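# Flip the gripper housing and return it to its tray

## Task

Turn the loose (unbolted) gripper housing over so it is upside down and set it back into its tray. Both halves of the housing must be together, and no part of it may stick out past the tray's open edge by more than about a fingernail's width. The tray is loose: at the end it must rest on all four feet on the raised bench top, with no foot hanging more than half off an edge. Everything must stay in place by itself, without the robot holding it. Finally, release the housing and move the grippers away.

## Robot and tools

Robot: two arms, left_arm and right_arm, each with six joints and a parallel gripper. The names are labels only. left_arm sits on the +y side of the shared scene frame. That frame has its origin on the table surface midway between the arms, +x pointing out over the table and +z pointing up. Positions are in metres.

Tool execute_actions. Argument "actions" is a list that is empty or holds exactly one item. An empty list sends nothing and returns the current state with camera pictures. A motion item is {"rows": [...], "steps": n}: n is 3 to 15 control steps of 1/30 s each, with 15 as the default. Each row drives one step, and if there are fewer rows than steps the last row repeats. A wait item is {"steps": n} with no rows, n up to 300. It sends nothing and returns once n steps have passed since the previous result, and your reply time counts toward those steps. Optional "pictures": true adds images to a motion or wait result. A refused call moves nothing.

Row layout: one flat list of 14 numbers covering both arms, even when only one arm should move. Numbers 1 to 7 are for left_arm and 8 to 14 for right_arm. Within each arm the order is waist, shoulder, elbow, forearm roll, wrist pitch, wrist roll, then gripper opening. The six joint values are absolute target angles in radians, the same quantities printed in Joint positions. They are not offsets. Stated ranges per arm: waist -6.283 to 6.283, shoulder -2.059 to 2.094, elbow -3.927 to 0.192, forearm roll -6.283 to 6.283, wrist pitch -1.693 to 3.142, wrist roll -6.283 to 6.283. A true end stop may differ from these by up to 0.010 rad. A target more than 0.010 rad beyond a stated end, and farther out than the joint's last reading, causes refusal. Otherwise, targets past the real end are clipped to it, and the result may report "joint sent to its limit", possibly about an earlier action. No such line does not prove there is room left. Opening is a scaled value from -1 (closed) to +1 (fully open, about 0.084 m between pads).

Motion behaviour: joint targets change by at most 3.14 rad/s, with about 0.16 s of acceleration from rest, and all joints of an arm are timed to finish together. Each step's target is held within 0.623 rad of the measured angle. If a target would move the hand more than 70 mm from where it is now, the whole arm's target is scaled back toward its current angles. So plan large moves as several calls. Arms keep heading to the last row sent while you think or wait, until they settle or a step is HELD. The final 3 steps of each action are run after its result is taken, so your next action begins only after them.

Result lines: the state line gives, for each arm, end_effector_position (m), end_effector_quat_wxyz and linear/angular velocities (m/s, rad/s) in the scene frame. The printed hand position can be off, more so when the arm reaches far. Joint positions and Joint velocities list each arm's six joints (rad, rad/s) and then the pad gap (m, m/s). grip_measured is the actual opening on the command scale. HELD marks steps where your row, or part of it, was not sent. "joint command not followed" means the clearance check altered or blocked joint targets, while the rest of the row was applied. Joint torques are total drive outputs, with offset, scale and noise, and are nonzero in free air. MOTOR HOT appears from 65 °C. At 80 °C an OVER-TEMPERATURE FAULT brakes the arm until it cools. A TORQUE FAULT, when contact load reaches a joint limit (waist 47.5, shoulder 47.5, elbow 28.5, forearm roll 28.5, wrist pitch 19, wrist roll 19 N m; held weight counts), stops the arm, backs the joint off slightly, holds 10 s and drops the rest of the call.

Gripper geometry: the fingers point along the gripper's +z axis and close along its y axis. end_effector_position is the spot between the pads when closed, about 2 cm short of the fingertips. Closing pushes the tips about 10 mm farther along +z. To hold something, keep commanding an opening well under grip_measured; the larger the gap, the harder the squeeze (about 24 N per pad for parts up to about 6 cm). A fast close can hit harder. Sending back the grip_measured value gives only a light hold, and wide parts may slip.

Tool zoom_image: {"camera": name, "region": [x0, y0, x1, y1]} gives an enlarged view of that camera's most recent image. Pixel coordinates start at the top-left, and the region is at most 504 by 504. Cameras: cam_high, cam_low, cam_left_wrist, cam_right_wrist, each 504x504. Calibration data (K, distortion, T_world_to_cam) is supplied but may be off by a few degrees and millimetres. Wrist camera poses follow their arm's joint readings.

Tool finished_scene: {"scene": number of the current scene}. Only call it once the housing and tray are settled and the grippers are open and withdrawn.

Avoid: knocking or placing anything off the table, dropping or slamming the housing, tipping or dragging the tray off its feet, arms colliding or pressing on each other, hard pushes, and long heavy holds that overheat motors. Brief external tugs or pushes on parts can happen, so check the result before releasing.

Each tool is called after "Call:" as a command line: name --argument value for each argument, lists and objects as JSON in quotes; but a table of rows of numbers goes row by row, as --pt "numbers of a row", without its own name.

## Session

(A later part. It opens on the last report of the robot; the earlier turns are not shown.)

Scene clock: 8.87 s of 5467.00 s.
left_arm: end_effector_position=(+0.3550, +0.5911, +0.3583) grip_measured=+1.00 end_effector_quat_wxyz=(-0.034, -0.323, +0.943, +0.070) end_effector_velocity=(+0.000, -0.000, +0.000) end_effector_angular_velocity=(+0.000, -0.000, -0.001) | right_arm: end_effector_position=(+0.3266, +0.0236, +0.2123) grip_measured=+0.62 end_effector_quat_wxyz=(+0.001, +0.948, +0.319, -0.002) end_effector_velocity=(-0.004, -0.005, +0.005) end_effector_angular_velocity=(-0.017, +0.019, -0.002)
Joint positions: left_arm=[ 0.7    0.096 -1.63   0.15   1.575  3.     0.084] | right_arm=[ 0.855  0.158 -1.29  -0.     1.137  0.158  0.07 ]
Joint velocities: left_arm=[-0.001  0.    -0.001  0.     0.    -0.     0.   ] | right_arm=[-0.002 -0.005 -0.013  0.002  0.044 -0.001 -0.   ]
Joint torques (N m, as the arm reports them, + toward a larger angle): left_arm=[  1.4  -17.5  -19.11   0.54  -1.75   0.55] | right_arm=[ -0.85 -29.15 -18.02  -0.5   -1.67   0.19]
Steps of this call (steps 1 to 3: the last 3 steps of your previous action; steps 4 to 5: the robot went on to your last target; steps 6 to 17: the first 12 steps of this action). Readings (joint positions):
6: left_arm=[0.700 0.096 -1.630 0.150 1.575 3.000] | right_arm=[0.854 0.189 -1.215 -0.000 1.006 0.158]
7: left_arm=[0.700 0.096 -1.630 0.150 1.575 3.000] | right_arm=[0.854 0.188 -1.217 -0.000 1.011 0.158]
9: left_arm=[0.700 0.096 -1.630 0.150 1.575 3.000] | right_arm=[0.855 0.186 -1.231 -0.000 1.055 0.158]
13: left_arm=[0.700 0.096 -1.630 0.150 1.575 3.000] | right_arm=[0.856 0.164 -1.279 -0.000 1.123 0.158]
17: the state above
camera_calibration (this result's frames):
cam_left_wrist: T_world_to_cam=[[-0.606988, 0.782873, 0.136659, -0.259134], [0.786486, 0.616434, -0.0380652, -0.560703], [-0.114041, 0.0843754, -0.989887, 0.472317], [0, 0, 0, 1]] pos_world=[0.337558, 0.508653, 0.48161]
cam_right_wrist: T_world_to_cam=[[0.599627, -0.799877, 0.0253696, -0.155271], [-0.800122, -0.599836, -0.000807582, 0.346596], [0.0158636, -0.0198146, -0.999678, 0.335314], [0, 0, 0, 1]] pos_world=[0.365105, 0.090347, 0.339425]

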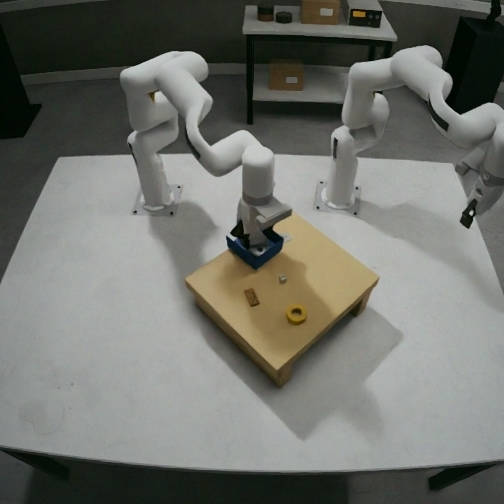

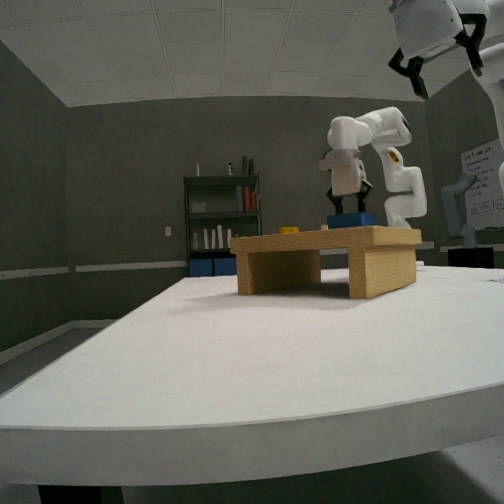

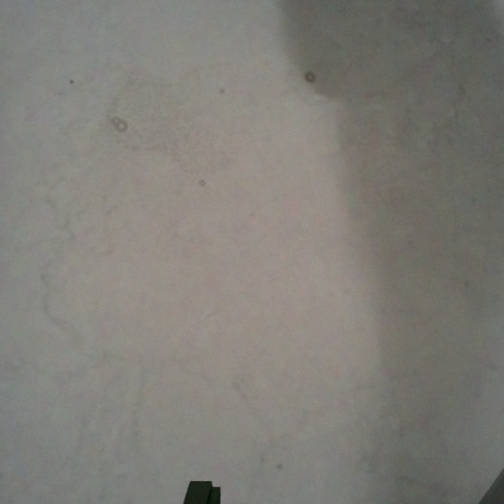

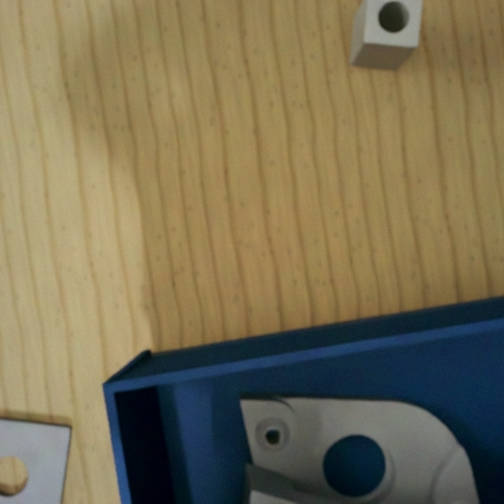

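Call:
execute_actions --actions '[{"rows":[[0.7,0.096,-1.63,0.15,1.575,3.0,1,0.93,0.17,-1.56,0,1.39,1.571,0.62]],"steps":15}]'

Call:
execute_actions --actions '[{"steps":15}]' --pictures true

Call:
zoom_image --camera "cam_high" --region '[200,190,320,300]'

Scene clock: 9.37 s of 5467.00 s.
left_arm: end_effector_position=(+0.3550, +0.5911, +0.3583) grip_measured=+1.00 end_effector_quat_wxyz=(-0.034, -0.323, +0.943, +0.070) end_effector_velocity=(+0.000, -0.000, +0.001) end_effector_angular_velocity=(+0.001, -0.002, -0.000) | right_arm: end_effector_position=(+0.3109, +0.0553, +0.2891) grip_measured=+0.62 end_effector_quat_wxyz=(-0.003, +1.000, +0.008, +0.002) end_effector_velocity=(-0.048, +0.043, +0.136) end_effector_angular_velocity=(-0.002, +0.027, -2.688)
Joint positions: left_arm=[ 0.7    0.096 -1.63   0.15   1.575  3.     0.084] | right_arm=[ 0.918  0.165 -1.517  0.     1.345  0.855  0.07 ]
Joint velocities: left_arm=[-0.001 -0.    -0.002  0.     0.    -0.     0.   ] | right_arm=[ 0.121  0.026 -0.425  0.     0.418  2.81  -0.   ]
Joint torques (N m, as the arm reports them, + toward a larger angle): left_arm=[  1.35 -17.67 -19.1    0.63  -1.89   0.59] | right_arm=[ -3.62 -25.4  -14.89  -0.55  -1.56  -0.03]
Steps of this call (steps 1 to 3: the last 3 steps of your previous action; steps 4 to 15: the first 12 steps of this action). Readings (joint positions):
4: left_arm=[0.700 0.096 -1.630 0.150 1.575 3.000] | right_arm=[0.855 0.157 -1.292 -0.000 1.140 0.159]
5: left_arm=[0.700 0.096 -1.630 0.150 1.575 3.000] | right_arm=[0.856 0.157 -1.295 -0.000 1.142 0.164]
7: left_arm=[0.700 0.096 -1.630 0.150 1.575 3.000] | right_arm=[0.861 0.159 -1.314 -0.000 1.162 0.213]
11: left_arm=[0.700 0.096 -1.630 0.150 1.575 3.000] | right_arm=[0.892 0.164 -1.424 0.000 1.262 0.488]
15: the state above

Scene clock: 9.87 s of 5467.00 s.
left_arm: end_effector_position=(+0.3550, +0.5911, +0.3583) grip_measured=+1.00 end_effector_quat_wxyz=(-0.034, -0.323, +0.943, +0.070) end_effector_velocity=(-0.000, +0.001, +0.000) end_effector_angular_velocity=(+0.002, -0.000, +0.001) | right_arm: end_effector_position=(+0.3056, +0.0585, +0.3012) grip_measured=+0.62 end_effector_quat_wxyz=(+0.000, +0.942, -0.335, -0.000) end_effector_velocity=(-0.000, +0.001, +0.002) end_effector_angular_velocity=(+0.002, -0.002, -0.061)
Joint positions: left_arm=[ 0.7    0.096 -1.63   0.15   1.575  3.     0.084] | right_arm=[ 0.93   0.17  -1.559 -0.     1.39   1.565  0.07 ]
Joint velocities: left_arm=[ 0.001 -0.    -0.001  0.001  0.    -0.    -0.   ] | right_arm=[ 0.001 -0.001 -0.004  0.     0.002  0.062 -0.   ]
Joint torques (N m, as the arm reports them, + toward a larger angle): left_arm=[  1.21 -17.65 -19.22   0.68  -1.76   0.43] | right_arm=[ -0.32 -29.7  -18.14  -0.31  -1.45  -0.15]
Kept back: nothing.
Steps of this call (steps 1 to 3: the last 3 steps of your previous action; steps 4 to 15: the robot went on to your last target). Readings (joint positions):
1: left_arm=[0.700 0.096 -1.630 0.150 1.575 3.000] | right_arm=[0.922 0.166 -1.529 0.000 1.357 0.950]
2: left_arm=[0.700 0.096 -1.630 0.150 1.575 3.000] | right_arm=[0.924 0.167 -1.538 0.000 1.367 1.044]
4: left_arm=[0.700 0.096 -1.630 0.150 1.575 3.000] | right_arm=[0.927 0.169 -1.548 0.000 1.379 1.229]
8: left_arm=[0.700 0.096 -1.630 0.150 1.575 3.000] | right_arm=[0.929 0.170 -1.556 -0.000 1.388 1.486]
15: the state above
camera_calibration (this result's frames):
cam_left_wrist: T_world_to_cam=[[-0.606988, 0.782873, 0.136659, -0.259134], [0.786486, 0.616434, -0.0380655, -0.560703], [-0.114042, 0.0843754, -0.989886, 0.472317], [0, 0, 0, 1]] pos_world=[0.337558, 0.508653, 0.48161]
cam_right_wrist: T_world_to_cam=[[-0.635982, -0.771295, 0.0251104, 0.258976], [-0.771616, 0.636063, -0.00562356, 0.27126], [-0.0116344, -0.0229521, -0.999669, 0.433727], [0, 0, 0, 1]] pos_world=[0.379059, 0.0371634, 0.428606]

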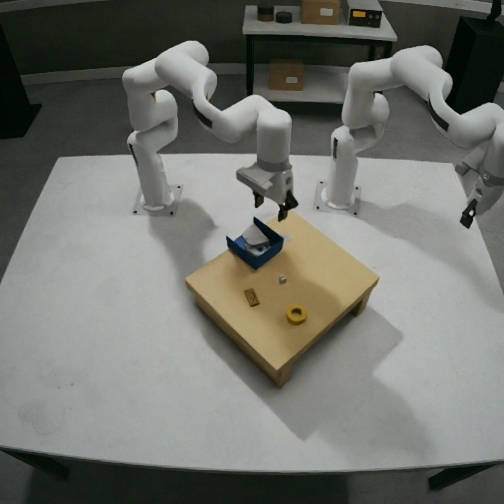

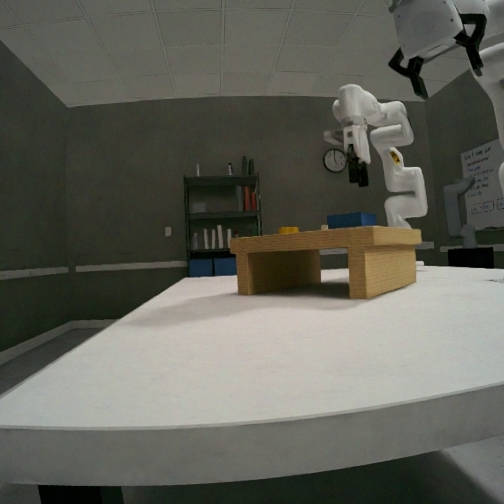

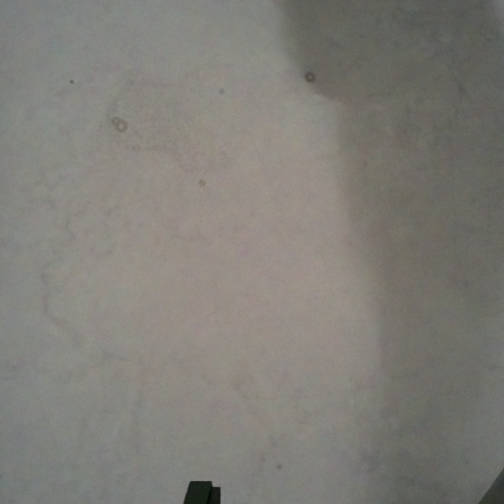

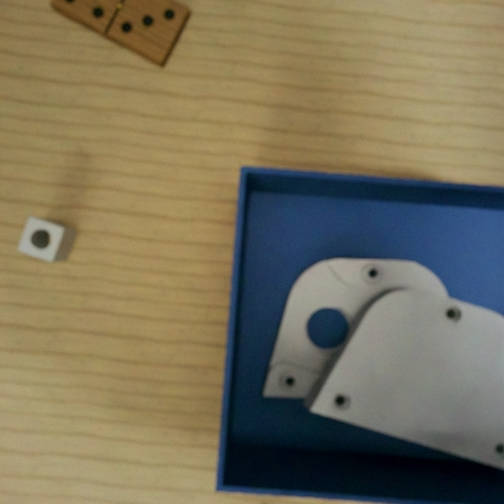

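Region (200, 190, 320, 300) of cam_high's 504x504 image, scaled by 4.200, with more detail than that image has; it fills the top 462 rows of this view, and the rest is white.

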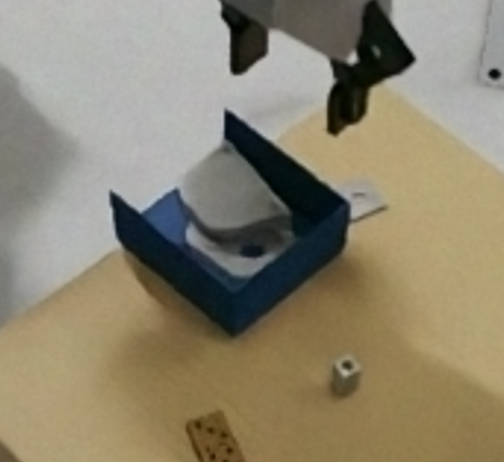

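Call:
execute_actions --actions '[{"rows":[[0.7,0.096,-1.63,0.15,1.575,3.0,1,0.8435,0.079,-1.2436,0,1.164,0.066,1]],"steps":15}]'

Call:
execute_actions --actions '[{"steps":14}]' --pictures true

Scene clock: 10.87 s of 5467.00 s.
left_arm: end_effector_position=(+0.3550, +0.5911, +0.3583) grip_measured=+1.00 end_effector_quat_wxyz=(-0.034, -0.323, +0.943, +0.070) end_effector_velocity=(+0.000, -0.000, -0.000) end_effector_angular_velocity=(+0.000, +0.001, -0.001) | right_arm: end_effector_position=(+0.3171, +0.0140, +0.2398) grip_measured=+1.00 end_effector_quat_wxyz=(+0.002, +1.000, -0.026, -0.002) end_effector_velocity=(+0.011, -0.083, -0.102) end_effector_angular_velocity=(+0.029, -0.005, +2.685)
Joint positions: left_arm=[ 0.7    0.096 -1.63   0.15   1.575  3.     0.084] | right_arm=[ 0.856  0.095 -1.291 -0.     1.202  0.86   0.084]
Joint velocities: left_arm=[-0.001 -0.     0.     0.     0.    -0.    -0.   ] | right_arm=[-0.13  -0.147  0.481 -0.    -0.359 -2.815  0.   ]
Joint torques (N m, as the arm reports them, + toward a larger angle): left_arm=[  1.16 -17.56 -19.16   0.66  -1.79   0.53] | right_arm=[  2.68 -29.28 -21.66  -0.36  -1.88   0.31]
Steps of this call (steps 1 to 15: the robot went on to your last target; steps 16 to 18: nothing new was sent; steps 19 to 30: the first 12 steps of this action). Readings (joint positions):
19: left_arm=[0.700 0.096 -1.630 0.150 1.575 3.000] | right_arm=[0.930 0.170 -1.560 0.000 1.390 1.571]
20: left_arm=[0.700 0.096 -1.630 0.150 1.575 3.000] | right_arm=[0.929 0.169 -1.557 0.000 1.388 1.565]
22: left_arm=[0.700 0.096 -1.630 0.150 1.575 3.000] | right_arm=[0.924 0.161 -1.535 0.000 1.370 1.516]
26: left_arm=[0.700 0.096 -1.630 0.150 1.575 3.000] | right_arm=[0.887 0.124 -1.401 -0.000 1.277 1.233]
30: the state above

Scene clock: 11.33 s of 5467.00 s.
left_arm: end_effector_position=(+0.3550, +0.5911, +0.3583) grip_measured=+1.00 end_effector_quat_wxyz=(-0.034, -0.323, +0.943, +0.070) end_effector_velocity=(+0.000, +0.000, +0.000) end_effector_angular_velocity=(+0.001, -0.001, -0.001) | right_arm: end_effector_position=(+0.3182, +0.0066, +0.2311) grip_measured=+1.00 end_effector_quat_wxyz=(-0.000, +0.936, +0.352, +0.001) end_effector_velocity=(+0.000, -0.002, -0.001) end_effector_angular_velocity=(-0.002, +0.001, +0.124)
Joint positions: left_arm=[ 0.7    0.096 -1.63   0.15   1.575  3.     0.084] | right_arm=[ 0.844  0.079 -1.244  0.     1.164  0.077  0.084]
Joint velocities: left_arm=[-0.    -0.    -0.     0.001 -0.001  0.    -0.   ] | right_arm=[-0.003 -0.001  0.005 -0.001 -0.002 -0.127  0.   ]
Joint torques (N m, as the arm reports them, + toward a larger angle): left_arm=[  1.28 -17.92 -19.1    0.43  -1.78   0.56] | right_arm=[ -1.07 -27.36 -18.01  -0.62  -1.61  -0.1 ]
Kept back: nothing.
Steps of this call (steps 1 to 3: the last 3 steps of your previous action; steps 4 to 14: the robot went on to your last target). Readings (joint positions):
1: left_arm=[0.700 0.096 -1.630 0.150 1.575 3.000] | right_arm=[0.852 0.091 -1.277 -0.000 1.191 0.766]
2: left_arm=[0.700 0.096 -1.630 0.150 1.575 3.000] | right_arm=[0.850 0.087 -1.268 -0.000 1.183 0.672]
4: left_arm=[0.700 0.096 -1.630 0.150 1.575 3.000] | right_arm=[0.847 0.083 -1.256 -0.000 1.173 0.484]
8: left_arm=[0.700 0.096 -1.630 0.150 1.575 3.000] | right_arm=[0.845 0.080 -1.247 0.000 1.166 0.186]
14: the state above
camera_calibration (this result's frames):
cam_left_wrist: T_world_to_cam=[[-0.606988, 0.782873, 0.136659, -0.259134], [0.786486, 0.616434, -0.0380655, -0.560703], [-0.114042, 0.0843753, -0.989887, 0.472317], [0, 0, 0, 1]] pos_world=[0.337558, 0.508653, 0.48161]
cam_right_wrist: T_world_to_cam=[[0.65333, -0.75668, 0.0243773, -0.181507], [-0.756781, -0.653634, -0.00673877, 0.3177], [0.0210329, -0.0140456, -0.99968, 0.352186], [0, 0, 0, 1]] pos_world=[0.351606, 0.0752635, 0.358639]

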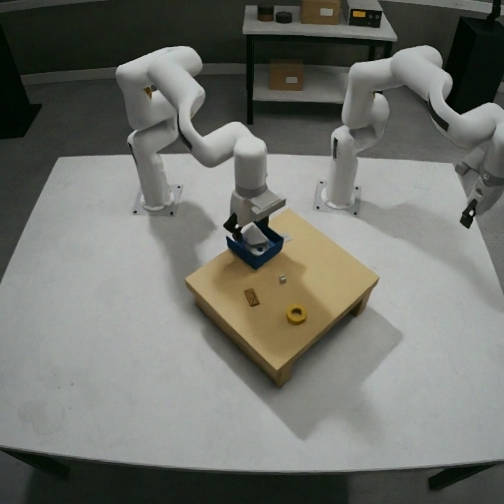

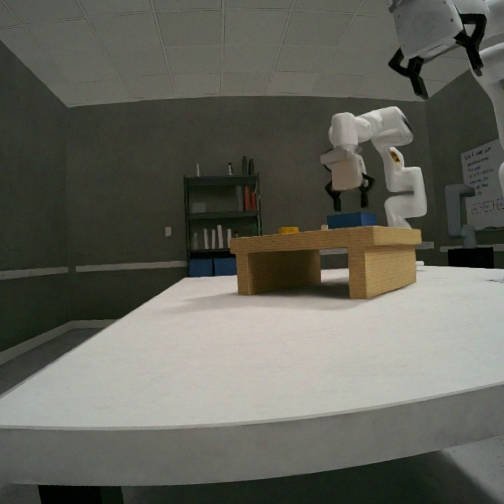

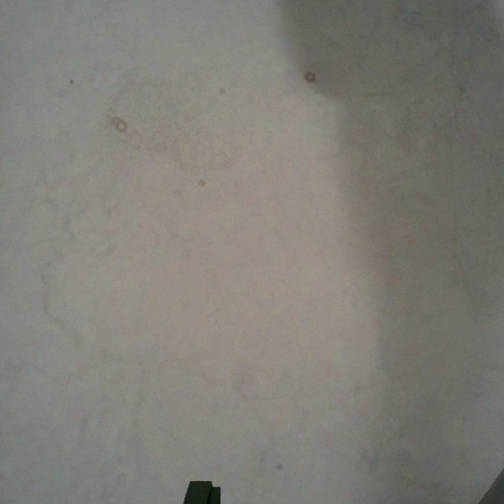

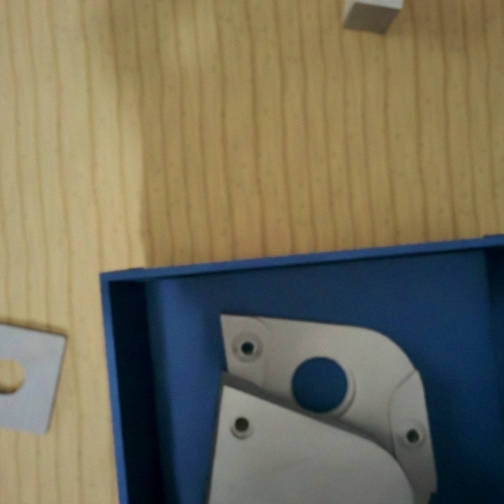

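Call:
execute_actions --actions '[{"rows":[[0.7,0.096,-1.63,0.15,1.575,3.0,1,0.838,0.107,-1.175,0,1.068,0.066,1]],"steps":15}]'

Call:
execute_actions --actions '[{"rows":[[0.7,0.096,-1.63,0.15,1.575,3.0,1,0.838,0.121,-1.154,0,1.033,0.066,1]],"steps":12}]' --pictures true

Scene clock: 11.93 s of 5467.00 s.
left_arm: end_effector_position=(+0.3550, +0.5911, +0.3583) grip_measured=+1.00 end_effector_quat_wxyz=(-0.034, -0.323, +0.943, +0.070) end_effector_velocity=(-0.000, +0.001, -0.000) end_effector_angular_velocity=(+0.000, +0.001, +0.001) | right_arm: end_effector_position=(+0.3258, +0.0075, +0.2089) grip_measured=+1.00 end_effector_quat_wxyz=(-0.005, +0.935, +0.354, +0.013) end_effector_velocity=(+0.001, +0.003, +0.001) end_effector_angular_velocity=(+0.015, -0.009, +0.003)
Joint positions: left_arm=[ 0.7    0.096 -1.63   0.15   1.575  3.     0.084] | right_arm=[ 0.835  0.095 -1.193 -0.003  1.071  0.066  0.084]
Joint velocities: left_arm=[ 0.001  0.001  0.     0.    -0.    -0.    -0.   ] | right_arm=[ 0.001 -0.002  0.005  0.004 -0.02  -0.004  0.   ]
Joint torques (N m, as the arm reports them, + toward a larger angle): left_arm=[  1.64 -17.48 -19.09   0.72  -1.78   0.51] | right_arm=[11.5   8.18  1.49  3.69 -1.46 -0.31]
Steps of this call (steps 1 to 6: the robot went on to your last target; steps 7 to 18: the first 12 steps of this action). Readings (joint positions):
7: left_arm=[0.700 0.096 -1.630 0.150 1.575 3.000] | right_arm=[0.844 0.079 -1.244 0.000 1.164 0.067]
8: left_arm=[0.700 0.096 -1.630 0.150 1.575 3.000] | right_arm=[0.843 0.080 -1.241 -0.000 1.158 0.067]
10: left_arm=[0.700 0.096 -1.630 0.150 1.575 3.000] | right_arm=[0.841 0.088 -1.219 -0.000 1.122 0.066]
14: left_arm=[0.700 0.096 -1.630 0.150 1.575 3.000] | right_arm=[0.836 0.095 -1.196 -0.003 1.079 0.067]
18: the state above

Scene clock: 12.33 s of 5467.00 s.
left_arm: end_effector_position=(+0.3550, +0.5911, +0.3583) grip_measured=+1.00 end_effector_quat_wxyz=(-0.034, -0.323, +0.943, +0.070) end_effector_velocity=(-0.000, -0.000, +0.000) end_effector_angular_velocity=(-0.001, +0.000, +0.000) | right_arm: end_effector_position=(+0.3301, +0.0124, +0.2078) grip_measured=+1.00 end_effector_quat_wxyz=(-0.010, +0.935, +0.355, +0.025) end_effector_velocity=(+0.002, +0.003, +0.000) end_effector_angular_velocity=(+0.010, -0.016, +0.006)
Joint positions: left_arm=[ 0.7    0.096 -1.63   0.15   1.575  3.     0.084] | right_arm=[ 0.837  0.098 -1.186 -0.004  1.035  0.066  0.084]
Joint velocities: left_arm=[ 0.    -0.    -0.    -0.001  0.001 -0.    -0.   ] | right_arm=[ 0.003 -0.002  0.007 -0.005 -0.023 -0.     0.   ]
Joint torques (N m, as the arm reports them, + toward a larger angle): left_arm=[  1.07 -17.66 -19.17   0.63  -1.83   0.47] | right_arm=[16.11 19.46  7.99  4.73 -0.98 -0.08]
Steps of this call (steps 1 to 3: the last 3 steps of your previous action; steps 4 to 12: the first 9 steps of this action). Readings (joint positions):
4: left_arm=[0.700 0.096 -1.630 0.150 1.575 3.000] | right_arm=[0.836 0.095 -1.192 -0.002 1.069 0.066]
5: left_arm=[0.700 0.096 -1.630 0.150 1.575 3.000] | right_arm=[0.836 0.095 -1.191 -0.002 1.064 0.066]
7: left_arm=[0.700 0.096 -1.630 0.150 1.575 3.000] | right_arm=[0.836 0.097 -1.188 -0.003 1.048 0.066]
11: left_arm=[0.700 0.096 -1.630 0.150 1.575 3.000] | right_arm=[0.836 0.098 -1.187 -0.004 1.036 0.066]
12: the state above
camera_calibration (this result's frames):
cam_left_wrist: T_world_to_cam=[[-0.606988, 0.782873, 0.136659, -0.259134], [0.786486, 0.616434, -0.0380653, -0.560703], [-0.114042, 0.0843756, -0.989886, 0.472317], [0, 0, 0, 1]] pos_world=[0.337558, 0.508653, 0.48161]
cam_right_wrist: T_world_to_cam=[[0.657127, -0.753391, 0.0242148, -0.185551], [-0.751319, -0.657237, -0.0596623, 0.339531], [0.0608639, 0.0210126, -0.997925, 0.314753], [0, 0, 0, 1]] pos_world=[0.357869, 0.076746, 0.33885]

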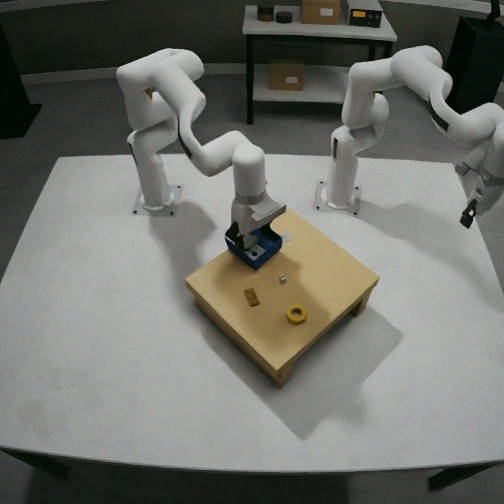

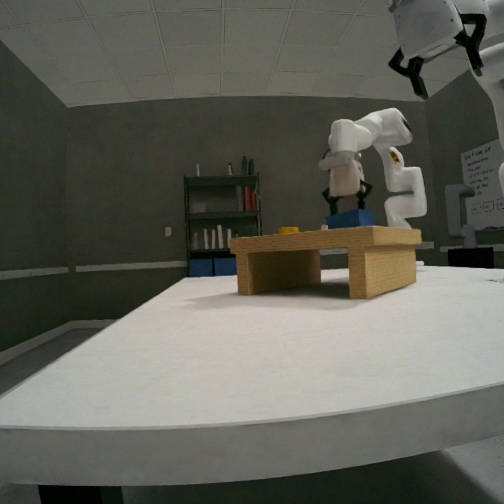

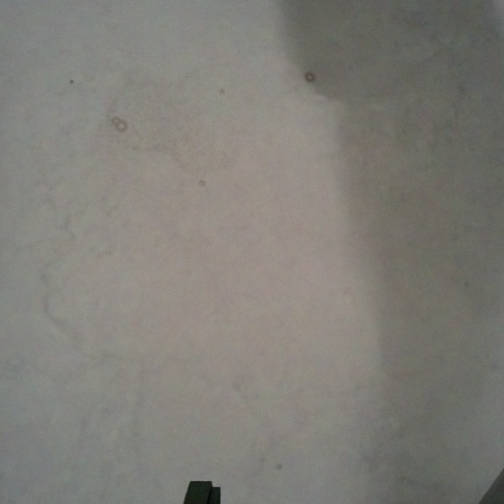

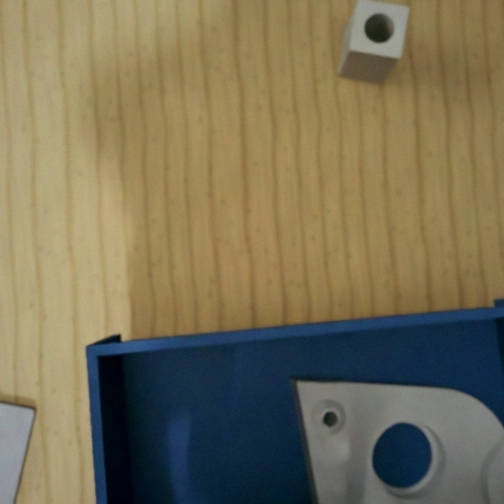

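Call:
execute_actions --actions '[{"rows":[[0.7,0.096,-1.63,0.15,1.575,3.0,1,0.838,0.075,-1.27,0,1.195,0.066,1]],"steps":15}]'

Call:
execute_actions --actions '[{"rows":[[0.7,0.096,-1.63,0.15,1.575,3.0,1,0.93,0.17,-1.56,0,1.39,1.571,1]],"steps":15}]'

Call:
execute_actions --actions '[{"steps":16}]' --pictures true

Call:
zoom_image --camera "cam_high" --region '[200,190,320,300]'

Scene clock: 12.87 s of 5467.00 s.
left_arm: end_effector_position=(+0.3550, +0.5911, +0.3583) grip_measured=+1.00 end_effector_quat_wxyz=(-0.034, -0.323, +0.943, +0.070) end_effector_velocity=(+0.000, -0.001, +0.000) end_effector_angular_velocity=(-0.002, -0.001, -0.001) | right_arm: end_effector_position=(+0.3188, +0.0054, +0.2381) grip_measured=+1.00 end_effector_quat_wxyz=(+0.000, +0.935, +0.356, -0.002) end_effector_velocity=(+0.005, -0.010, +0.014) end_effector_angular_velocity=(-0.016, +0.002, -0.014)
Joint positions: left_arm=[ 0.7    0.096 -1.63   0.15   1.575  3.     0.084] | right_arm=[ 0.841  0.078 -1.264  0.002  1.191  0.066  0.084]
Joint velocities: left_arm=[-0.001 -0.001  0.    -0.002  0.001  0.    -0.   ] | right_arm=[-0.017 -0.01  -0.031 -0.011  0.054  0.001 -0.   ]
Joint torques (N m, as the arm reports them, + toward a larger angle): left_arm=[  1.33 -17.87 -19.27   0.86  -1.8    0.47] | right_arm=[  0.26 -26.95 -17.98  -0.73  -1.31  -0.03]
Steps of this call (steps 1 to 3: the last 3 steps of your previous action; step 4: the robot went on to your last target; steps 5 to 16: the first 12 steps of this action). Readings (joint positions):
5: left_arm=[0.700 0.096 -1.630 0.150 1.575 3.000] | right_arm=[0.837 0.097 -1.186 -0.005 1.034 0.066]
6: left_arm=[0.700 0.096 -1.630 0.150 1.575 3.000] | right_arm=[0.837 0.097 -1.188 -0.005 1.038 0.066]
8: left_arm=[0.700 0.096 -1.630 0.150 1.575 3.000] | right_arm=[0.840 0.096 -1.206 -0.001 1.081 0.065]
12: left_arm=[0.700 0.096 -1.630 0.150 1.575 3.000] | right_arm=[0.844 0.084 -1.249 0.003 1.173 0.066]
16: the state above

Scene clock: 13.37 s of 5467.00 s.
left_arm: end_effector_position=(+0.3550, +0.5911, +0.3583) grip_measured=+1.00 end_effector_quat_wxyz=(-0.034, -0.323, +0.943, +0.070) end_effector_velocity=(+0.000, -0.001, -0.000) end_effector_angular_velocity=(-0.000, +0.001, -0.002) | right_arm: end_effector_position=(+0.3088, +0.0525, +0.2942) grip_measured=+1.00 end_effector_quat_wxyz=(-0.002, +0.999, +0.045, +0.002) end_effector_velocity=(-0.033, +0.071, +0.085) end_effector_angular_velocity=(-0.008, +0.024, -2.682)
Joint positions: left_arm=[ 0.7    0.096 -1.63   0.15   1.575  3.     0.084] | right_arm=[ 0.918  0.155 -1.518  0.     1.359  0.781  0.084]
Joint velocities: left_arm=[-0.001 -0.001  0.001  0.     0.     0.     0.   ] | right_arm=[ 0.136  0.146 -0.432 -0.001  0.307  2.818 -0.   ]
Joint torques (N m, as the arm reports them, + toward a larger angle): left_arm=[  1.16 -17.47 -19.1    0.58  -1.79   0.55] | right_arm=[ -4.03 -27.39 -14.93  -0.29  -1.35  -0.02]
Steps of this call (steps 1 to 3: the last 3 steps of your previous action; steps 4 to 15: the first 12 steps of this action). Readings (joint positions):
4: left_arm=[0.700 0.096 -1.630 0.150 1.575 3.000] | right_arm=[0.839 0.077 -1.267 0.001 1.195 0.066]
5: left_arm=[0.700 0.096 -1.630 0.150 1.575 3.000] | right_arm=[0.839 0.077 -1.270 0.000 1.197 0.072]
7: left_arm=[0.700 0.096 -1.630 0.150 1.575 3.000] | right_arm=[0.845 0.085 -1.291 0.000 1.213 0.121]
11: left_arm=[0.700 0.096 -1.630 0.150 1.575 3.000] | right_arm=[0.885 0.124 -1.416 0.000 1.293 0.405]
15: the state above

Scene clock: 13.90 s of 5467.00 s.
left_arm: end_effector_position=(+0.3550, +0.5911, +0.3583) grip_measured=+1.00 end_effector_quat_wxyz=(-0.034, -0.323, +0.943, +0.070) end_effector_velocity=(+0.000, -0.001, +0.000) end_effector_angular_velocity=(-0.000, -0.001, -0.001) | right_arm: end_effector_position=(+0.3056, +0.0585, +0.3014) grip_measured=+1.00 end_effector_quat_wxyz=(+0.000, +0.942, -0.335, -0.000) end_effector_velocity=(-0.001, +0.001, +0.001) end_effector_angular_velocity=(+0.002, -0.001, -0.056)
Joint positions: left_arm=[ 0.7    0.096 -1.63   0.15   1.575  3.     0.084] | right_arm=[ 0.93   0.17  -1.56  -0.     1.39   1.566  0.084]
Joint velocities: left_arm=[-0.001 -0.    -0.    -0.001 -0.     0.    -0.   ] | right_arm=[ 0.002 -0.    -0.002  0.001  0.001  0.058  0.   ]
Joint torques (N m, as the arm reports them, + toward a larger angle): left_arm=[  1.48 -17.45 -19.13   0.65  -1.72   0.53] | right_arm=[ -0.8  -29.9  -18.03  -0.46  -1.43  -0.09]
Kept back: nothing.
Steps of this call (steps 1 to 3: the last 3 steps of your previous action; steps 4 to 16: the robot went on to your last target). Readings (joint positions):
1: left_arm=[0.700 0.096 -1.630 0.150 1.575 3.000] | right_arm=[0.921 0.159 -1.530 0.000 1.368 0.875]
2: left_arm=[0.700 0.096 -1.630 0.150 1.575 3.000] | right_arm=[0.924 0.162 -1.539 0.000 1.374 0.970]
4: left_arm=[0.700 0.096 -1.630 0.150 1.575 3.000] | right_arm=[0.927 0.166 -1.549 0.000 1.382 1.157]
8: left_arm=[0.700 0.096 -1.630 0.150 1.575 3.000] | right_arm=[0.929 0.169 -1.557 -0.000 1.388 1.453]
16: the state above
camera_calibration (this result's frames):
cam_left_wrist: T_world_to_cam=[[-0.606988, 0.782873, 0.136659, -0.259134], [0.786486, 0.616434, -0.0380656, -0.560703], [-0.114042, 0.0843753, -0.989886, 0.472317], [0, 0, 0, 1]] pos_world=[0.337558, 0.508653, 0.48161]
cam_right_wrist: T_world_to_cam=[[-0.636266, -0.771072, 0.0247695, 0.259166], [-0.771385, 0.636344, -0.00562314, 0.271162], [-0.011426, -0.0226846, -0.999677, 0.433852], [0, 0, 0, 1]] pos_world=[0.379026, 0.0371247, 0.428818]

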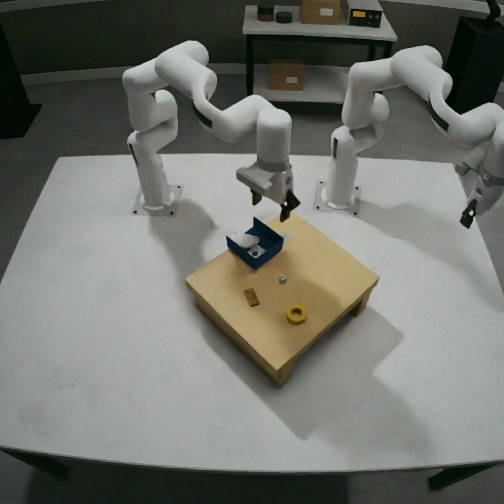

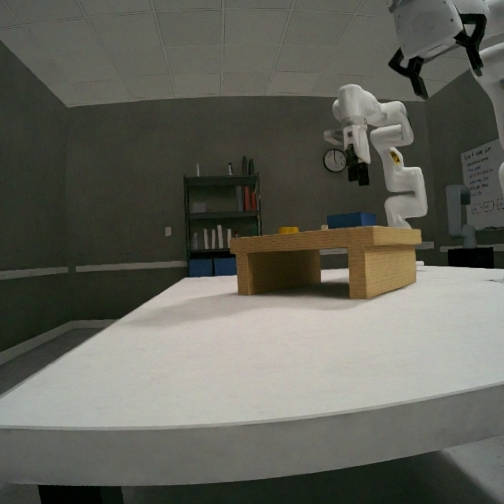

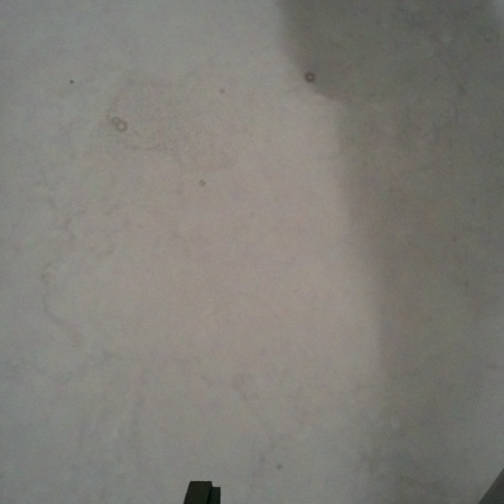

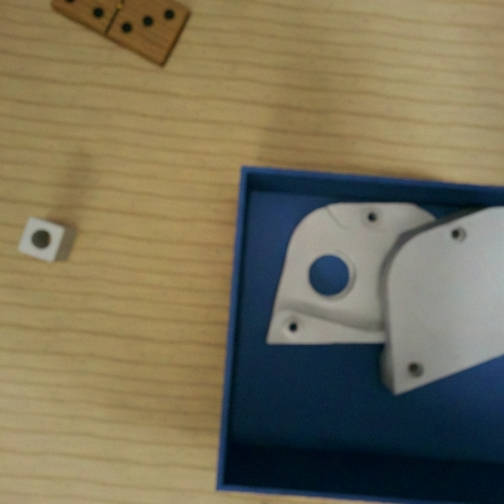

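Region (200, 190, 320, 300) of cam_high's 504x504 image, scaled by 4.200, with more detail than that image has; it fills the top 462 rows of this view, and the rest is white.

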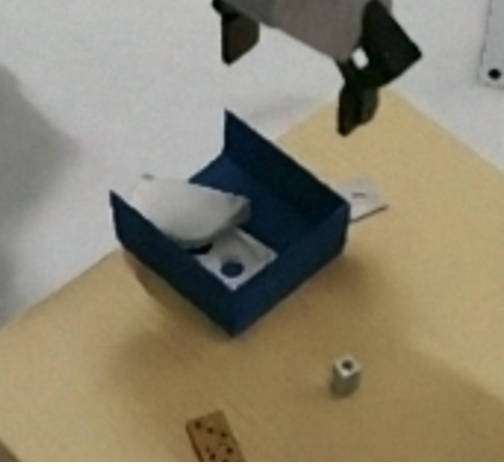

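Call:
execute_actions --actions '[{"rows":[[0.9,0.096,-1.63,0.15,1.575,3.0,1,0.82,-0.3,-1.0,1.5,1.2,0.8,-1]],"steps":15}]'

Call:
execute_actions --actions '[{"rows":[[0.9,0.096,-1.63,0.15,1.575,3.0,1,0.82,-0.6,-0.35,3.1416,0.9,0,-1]],"steps":15}]'

Call:
execute_actions --actions '[{"steps":25}]' --pictures true

Scene clock: 15.17 s of 5467.00 s.
left_arm: end_effector_position=(+0.2944, +0.6640, +0.3585) grip_measured=+1.00 end_effector_quat_wxyz=(-0.041, -0.412, +0.908, +0.066) end_effector_velocity=(-0.025, +0.026, +0.000) end_effector_angular_velocity=(-0.003, -0.005, +0.076) | right_arm: end_effector_position=(+0.1998, +0.0652, +0.3418) grip_measured=-0.94 end_effector_quat_wxyz=(-0.206, +0.937, -0.190, -0.208) end_effector_velocity=(-0.298, +0.161, +0.239) end_effector_angular_velocity=(+2.153, +0.973, +0.238)
Joint positions: left_arm=[ 0.893  0.096 -1.63   0.15   1.575  3.     0.084] | right_arm=[ 0.848 -0.181 -1.145  0.614  1.25   1.025  0.003]
Joint velocities: left_arm=[ 0.076 -0.    -0.    -0.005 -0.001  0.     0.   ] | right_arm=[-0.181 -0.777  0.957  2.486 -0.316 -1.445 -0.217]
Joint torques (N m, as the arm reports them, + toward a larger angle): left_arm=[  0.13 -17.77 -19.05   0.61  -1.82   0.53] | right_arm=[  0.96 -15.04 -19.76   0.48  -1.74   0.54]
Steps of this call (steps 1 to 15: the robot went on to your last target; steps 16 to 26: nothing new was sent; steps 27 to 38: the first 12 steps of this action). Readings (joint positions):
27: left_arm=[0.700 0.096 -1.630 0.150 1.575 3.000] | right_arm=[0.930 0.170 -1.560 0.000 1.390 1.571]
28: left_arm=[0.704 0.096 -1.630 0.150 1.575 3.000] | right_arm=[0.929 0.166 -1.555 0.006 1.388 1.565]
30: left_arm=[0.744 0.096 -1.630 0.149 1.575 3.000] | right_arm=[0.921 0.133 -1.511 0.054 1.373 1.516]
34: left_arm=[0.857 0.096 -1.630 0.151 1.575 3.000] | right_arm=[0.880 -0.041 -1.309 0.302 1.305 1.270]
38: the state above

Scene clock: 15.67 s of 5467.00 s.
left_arm: end_effector_position=(+0.2919, +0.6665, +0.3583) grip_measured=+1.00 end_effector_quat_wxyz=(-0.041, -0.415, +0.906, +0.066) end_effector_velocity=(-0.001, +0.001, -0.000) end_effector_angular_velocity=(-0.000, +0.000, +0.002) | right_arm: end_effector_position=(+0.1630, +0.0688, +0.3567) grip_measured=-1.00 end_effector_quat_wxyz=(-0.570, +0.730, -0.227, -0.301) end_effector_velocity=(+0.134, -0.132, -0.112) end_effector_angular_velocity=(+1.257, +0.184, -1.527)
Joint positions: left_arm=[ 0.9    0.096 -1.63   0.15   1.575  3.     0.084] | right_arm=[ 0.822 -0.52  -0.527  1.727  0.977  0.267  0.   ]
Joint velocities: left_arm=[ 0.002  0.    -0.     0.     0.     0.     0.   ] | right_arm=[-0.012 -0.583  1.307  2.711 -0.56  -1.903  0.   ]
Joint torques (N m, as the arm reports them, + toward a larger angle): left_arm=[  1.17 -17.62 -19.14   0.6   -1.77   0.45] | right_arm=[ -0.89  -9.67 -21.01   0.99   0.96   0.28]
Steps of this call (steps 1 to 3: the last 3 steps of your previous action; steps 4 to 15: the first 12 steps of this action). Readings (joint positions):
4: left_arm=[0.897 0.096 -1.630 0.150 1.575 3.000] | right_arm=[0.831 -0.252 -1.058 0.943 1.220 0.891]
5: left_arm=[0.898 0.096 -1.630 0.150 1.575 3.000] | right_arm=[0.829 -0.263 -1.043 1.020 1.214 0.868]
7: left_arm=[0.898 0.096 -1.630 0.150 1.575 3.000] | right_arm=[0.827 -0.300 -0.988 1.153 1.185 0.800]
11: left_arm=[0.899 0.096 -1.630 0.150 1.575 3.000] | right_arm=[0.824 -0.429 -0.738 1.410 1.067 0.545]
15: the state above

Scene clock: 16.50 s of 5467.00 s.
left_arm: end_effector_position=(+0.2918, +0.6666, +0.3583) grip_measured=+1.00 end_effector_quat_wxyz=(-0.041, -0.415, +0.906, +0.066) end_effector_velocity=(+0.000, -0.000, -0.000) end_effector_angular_velocity=(-0.000, +0.001, -0.001) | right_arm: end_effector_position=(+0.3066, -0.0206, +0.3921) grip_measured=-1.00 end_effector_quat_wxyz=(+0.740, -0.228, +0.557, +0.301) end_effector_velocity=(+0.003, -0.003, -0.000) end_effector_angular_velocity=(+0.015, +0.016, -0.016)
Joint positions: left_arm=[ 0.9    0.096 -1.63   0.15   1.575  3.     0.084] | right_arm=[ 0.82  -0.6   -0.35   3.139  0.9    0.     0.   ]
Joint velocities: left_arm=[-0.001  0.     0.     0.001  0.     0.     0.   ] | right_arm=[ 0.    -0.001  0.     0.028 -0.001 -0.001  0.   ]
Joint torques (N m, as the arm reports them, + toward a larger angle): left_arm=[  1.17 -17.61 -19.24   0.55  -1.84   0.49] | right_arm=[ -0.67  -8.47 -18.06  -0.36   2.63  -0.03]
Kept back: nothing.
Steps of this call (steps 1 to 3: the last 3 steps of your previous action; steps 4 to 25: the robot went on to your last target). Readings (joint positions):
1: left_arm=[0.900 0.096 -1.630 0.150 1.575 3.000] | right_arm=[0.821 -0.538 -0.486 1.819 0.960 0.207]
2: left_arm=[0.900 0.096 -1.630 0.150 1.575 3.000] | right_arm=[0.821 -0.553 -0.452 1.912 0.945 0.156]
4: left_arm=[0.900 0.096 -1.630 0.150 1.575 3.000] | right_arm=[0.821 -0.575 -0.403 2.101 0.924 0.084]
8: left_arm=[0.900 0.096 -1.630 0.150 1.575 3.000] | right_arm=[0.820 -0.594 -0.365 2.478 0.906 0.021]
25: the state above
camera_calibration (this result's frames):
cam_left_wrist: T_world_to_cam=[[-0.750421, 0.646679, 0.136659, -0.223899], [0.648343, 0.760396, -0.0380653, -0.613186], [-0.128531, 0.060037, -0.989887, 0.4792], [0, 0, 0, 1]] pos_world=[0.291128, 0.582285, 0.48161]
cam_right_wrist: T_world_to_cam=[[-0.717486, 0.696569, -0.00233803, 0.262269], [-0.189911, -0.192382, 0.962768, -0.252305], [0.670185, 0.691216, 0.270318, -0.169502], [0, 0, 0, 1]] pos_world=[0.253857, -0.114065, 0.289344]

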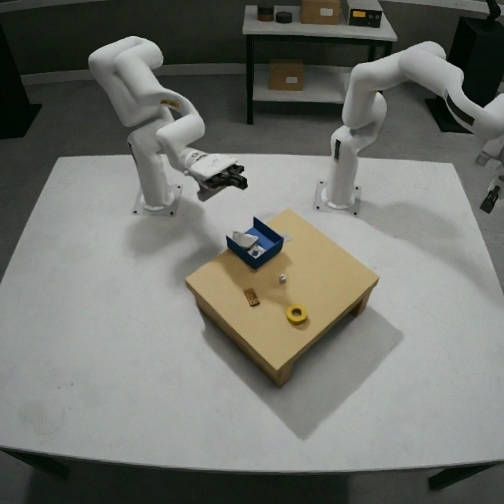

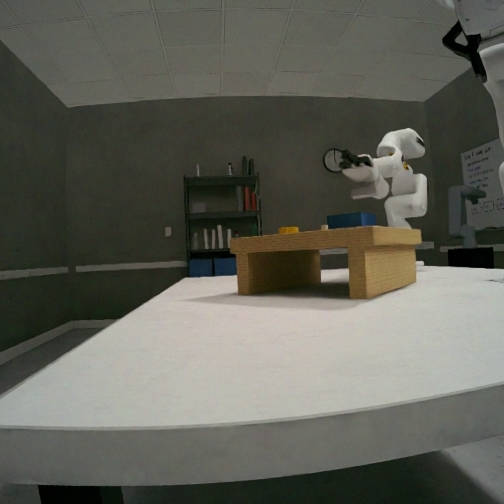

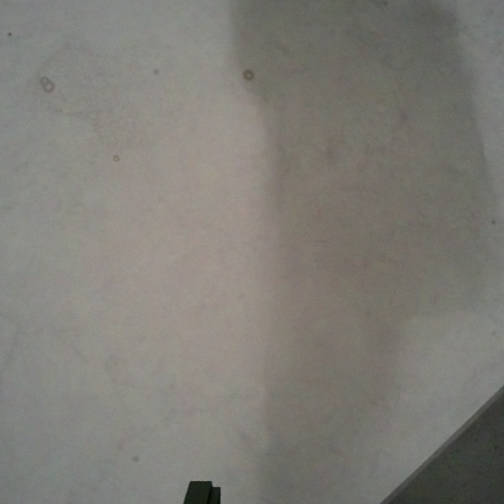

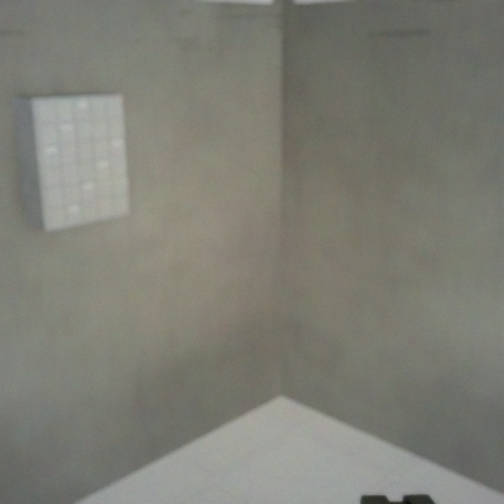

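Call:
execute_actions --actions '[{"rows":[[0.9,0.096,-1.63,0.15,1.575,3.0,1,0.82,-0.62,-0.1,3.1416,0.86,3.1416,-1]],"steps":15}]'

Call:
execute_actions --actions '[{"rows":[[0.9,0.096,-1.63,0.15,1.575,3.0,1,0.82,-0.62,0.05,3.1416,1.0,3.1416,-1]],"steps":15}]'

Call:
execute_actions --actions '[{"rows":[[0.9,0.096,-1.63,0.15,1.575,3.0,1,0.82,-0.388,0.078,3.1416,1.261,3.1416,-1]],"steps":15}]'

Call:
execute_actions --actions '[{"steps":10}]' --pictures true

Scene clock: 17.10 s of 5467.00 s.
left_arm: end_effector_position=(+0.2918, +0.6666, +0.3583) grip_measured=+1.00 end_effector_quat_wxyz=(-0.041, -0.415, +0.906, +0.066) end_effector_velocity=(-0.000, +0.000, +0.000) end_effector_angular_velocity=(+0.000, -0.001, +0.001) | right_arm: end_effector_position=(+0.2812, -0.0460, +0.2890) grip_measured=-1.00 end_effector_quat_wxyz=(+0.574, -0.064, +0.673, +0.462) end_effector_velocity=(-0.090, -0.088, -0.280) end_effector_angular_velocity=(+1.521, +2.235, +0.229)
Joint positions: left_arm=[ 0.9    0.096 -1.63   0.15   1.575  3.     0.084] | right_arm=[ 0.82  -0.614 -0.172  3.142  0.871  0.583  0.   ]
Joint velocities: left_arm=[ 0.001 -0.    -0.001 -0.001 -0.    -0.     0.   ] | right_arm=[-0.001 -0.04   0.499 -0.    -0.079  2.659  0.   ]
Joint torques (N m, as the arm reports them, + toward a larger angle): left_arm=[  1.12 -17.74 -19.05   0.55  -1.84   0.53] | right_arm=[ -0.98  -6.82 -17.67  -0.11   2.74   0.51]
Steps of this call (steps 1 to 6: the robot went on to your last target; steps 7 to 18: the first 12 steps of this action). Readings (joint positions):
7: left_arm=[0.900 0.096 -1.630 0.150 1.575 3.000] | right_arm=[0.820 -0.600 -0.350 3.141 0.900 0.000]
8: left_arm=[0.900 0.096 -1.630 0.150 1.575 3.000] | right_arm=[0.820 -0.600 -0.348 3.141 0.900 0.006]
10: left_arm=[0.900 0.096 -1.630 0.150 1.575 3.000] | right_arm=[0.820 -0.602 -0.332 3.141 0.898 0.055]
14: left_arm=[0.900 0.096 -1.630 0.150 1.575 3.000] | right_arm=[0.820 -0.608 -0.246 3.141 0.883 0.278]
18: the state above

Scene clock: 17.60 s of 5467.00 s.
left_arm: end_effector_position=(+0.2918, +0.6666, +0.3583) grip_measured=+1.00 end_effector_quat_wxyz=(-0.041, -0.415, +0.906, +0.066) end_effector_velocity=(-0.000, -0.000, -0.000) end_effector_angular_velocity=(+0.000, +0.000, -0.000) | right_arm: end_effector_position=(+0.2444, -0.0820, +0.2095) grip_measured=-1.00 end_effector_quat_wxyz=(+0.133, +0.404, +0.581, +0.694) end_effector_velocity=(-0.015, -0.015, -0.013) end_effector_angular_velocity=(+2.042, +1.932, -0.005)
Joint positions: left_arm=[ 0.9    0.096 -1.63   0.15   1.575  3.     0.084] | right_arm=[ 0.82  -0.62   0.039  3.142  0.988  1.989  0.   ]
Joint velocities: left_arm=[-0. -0.  0.  0. -0. -0.  0.] | right_arm=[ 0.    -0.007  0.098  0.001  0.133  2.81   0.   ]
Joint torques (N m, as the arm reports them, + toward a larger angle): left_arm=[  1.29 -17.61 -18.94   0.61  -1.83   0.41] | right_arm=[ -0.96  -4.15 -15.43   0.04   2.52   0.08]
Steps of this call (steps 1 to 3: the last 3 steps of your previous action; steps 4 to 15: the first 12 steps of this action). Readings (joint positions):
4: left_arm=[0.900 0.096 -1.630 0.150 1.575 3.000] | right_arm=[0.820 -0.618 -0.122 3.142 0.863 0.956]
5: left_arm=[0.900 0.096 -1.630 0.150 1.575 3.000] | right_arm=[0.820 -0.618 -0.114 3.142 0.864 1.049]
7: left_arm=[0.900 0.096 -1.630 0.150 1.575 3.000] | right_arm=[0.820 -0.620 -0.091 3.142 0.882 1.237]
11: left_arm=[0.900 0.096 -1.630 0.150 1.575 3.000] | right_arm=[0.820 -0.619 0.003 3.142 0.954 1.613]
15: the state above

Scene clock: 18.10 s of 5467.00 s.
left_arm: end_effector_position=(+0.2918, +0.6666, +0.3583) grip_measured=+1.00 end_effector_quat_wxyz=(-0.041, -0.415, +0.906, +0.066) end_effector_velocity=(-0.001, -0.000, -0.001) end_effector_angular_velocity=(-0.001, +0.004, -0.000) | right_arm: end_effector_position=(+0.2366, -0.0895, +0.1725) grip_measured=-1.00 end_effector_quat_wxyz=(-0.255, +0.652, +0.278, +0.658) end_effector_velocity=(+0.004, +0.003, +0.002) end_effector_angular_velocity=(+0.329, +0.226, -0.003)
Joint positions: left_arm=[ 0.9    0.096 -1.63   0.15   1.575  3.     0.084] | right_arm=[ 0.82  -0.4    0.078  3.142  1.245  3.108  0.   ]
Joint velocities: left_arm=[-0.001  0.     0.002  0.002  0.001 -0.    -0.   ] | right_arm=[ 0.     0.138 -0.008  0.001  0.198  0.393  0.   ]
Joint torques (N m, as the arm reports them, + toward a larger angle): left_arm=[  1.44 -17.82 -19.07   0.63  -1.69   0.48] | right_arm=[ -1.01  -9.46 -11.76  -0.46   2.29  -0.11]
Steps of this call (steps 1 to 3: the last 3 steps of your previous action; steps 4 to 15: the first 12 steps of this action). Readings (joint positions):
4: left_arm=[0.900 0.096 -1.630 0.150 1.575 3.000] | right_arm=[0.820 -0.620 0.046 3.142 0.998 2.366]
5: left_arm=[0.900 0.096 -1.630 0.150 1.575 3.000] | right_arm=[0.820 -0.619 0.047 3.142 1.000 2.460]
7: left_arm=[0.900 0.096 -1.630 0.150 1.575 3.000] | right_arm=[0.820 -0.596 0.050 3.142 1.030 2.648]
11: left_arm=[0.900 0.096 -1.630 0.150 1.575 3.000] | right_arm=[0.820 -0.457 0.070 3.142 1.180 2.978]
15: the state above

Scene clock: 18.43 s of 5467.00 s.
left_arm: end_effector_position=(+0.2918, +0.6666, +0.3583) grip_measured=+1.00 end_effector_quat_wxyz=(-0.041, -0.415, +0.906, +0.066) end_effector_velocity=(+0.001, -0.000, +0.000) end_effector_angular_velocity=(+0.000, -0.002, -0.002) | right_arm: end_effector_position=(+0.2367, -0.0894, +0.1724) grip_measured=-1.00 end_effector_quat_wxyz=(-0.266, +0.655, +0.267, +0.655) end_effector_velocity=(-0.001, -0.000, -0.001) end_effector_angular_velocity=(+0.005, +0.008, +0.001)
Joint positions: left_arm=[ 0.9    0.096 -1.63   0.15   1.575  3.     0.084] | right_arm=[ 0.82  -0.389  0.078  3.142  1.261  3.141  0.   ]
Joint velocities: left_arm=[-0.001  0.    -0.001 -0.001 -0.001  0.     0.   ] | right_arm=[0.001 0.005 0.001 0.    0.004 0.009 0.   ]
Joint torques (N m, as the arm reports them, + toward a larger angle): left_arm=[  1.28 -17.58 -19.22   0.59  -1.76   0.47] | right_arm=[ -0.89  -6.37 -11.58   0.06   2.33   0.11]
Kept back: nothing.
Steps of this call (steps 1 to 3: the last 3 steps of your previous action; steps 4 to 10: the robot went on to your last target). Readings (joint positions):
1: left_arm=[0.900 0.096 -1.630 0.150 1.575 3.000] | right_arm=[0.820 -0.396 0.077 3.142 1.250 3.119]
2: left_arm=[0.900 0.096 -1.630 0.150 1.575 3.000] | right_arm=[0.820 -0.394 0.077 3.142 1.254 3.126]
4: left_arm=[0.900 0.096 -1.630 0.150 1.575 3.000] | right_arm=[0.820 -0.391 0.077 3.142 1.258 3.134]
8: left_arm=[0.900 0.096 -1.630 0.150 1.575 3.000] | right_arm=[0.820 -0.389 0.078 3.142 1.260 3.140]
10: the state above
camera_calibration (this result's frames):
cam_left_wrist: T_world_to_cam=[[-0.750421, 0.646678, 0.136659, -0.223898], [0.648342, 0.760397, -0.0380653, -0.613186], [-0.128531, 0.0600369, -0.989887, 0.4792], [0, 0, 0, 1]] pos_world=[0.291128, 0.582285, 0.48161]
cam_right_wrist: T_world_to_cam=[[0.680488, -0.732734, -0.00609312, -0.198531], [0.00048666, 0.00876724, -0.999961, 0.24404], [0.732759, 0.680459, 0.0063226, 0.0140646], [0, 0, 0, 1]] pos_world=[0.124673, -0.15718, 0.242732]

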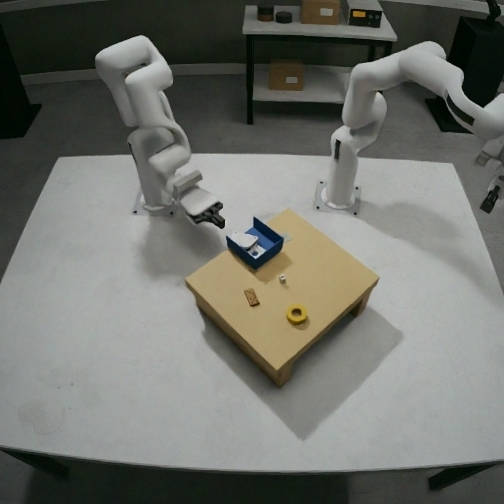

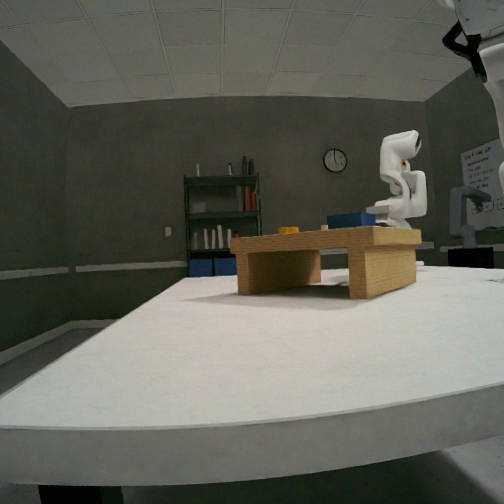

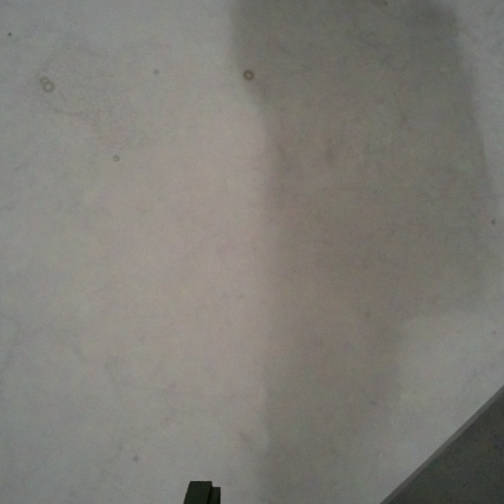

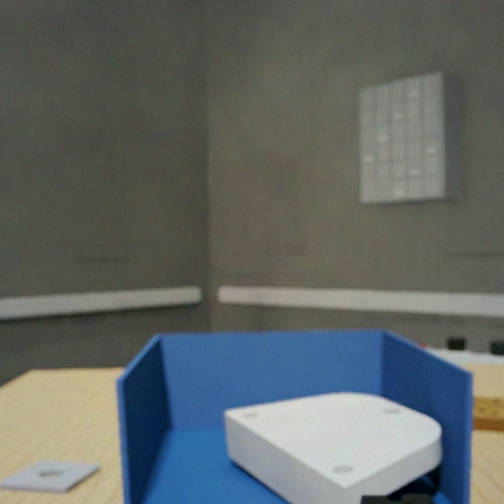

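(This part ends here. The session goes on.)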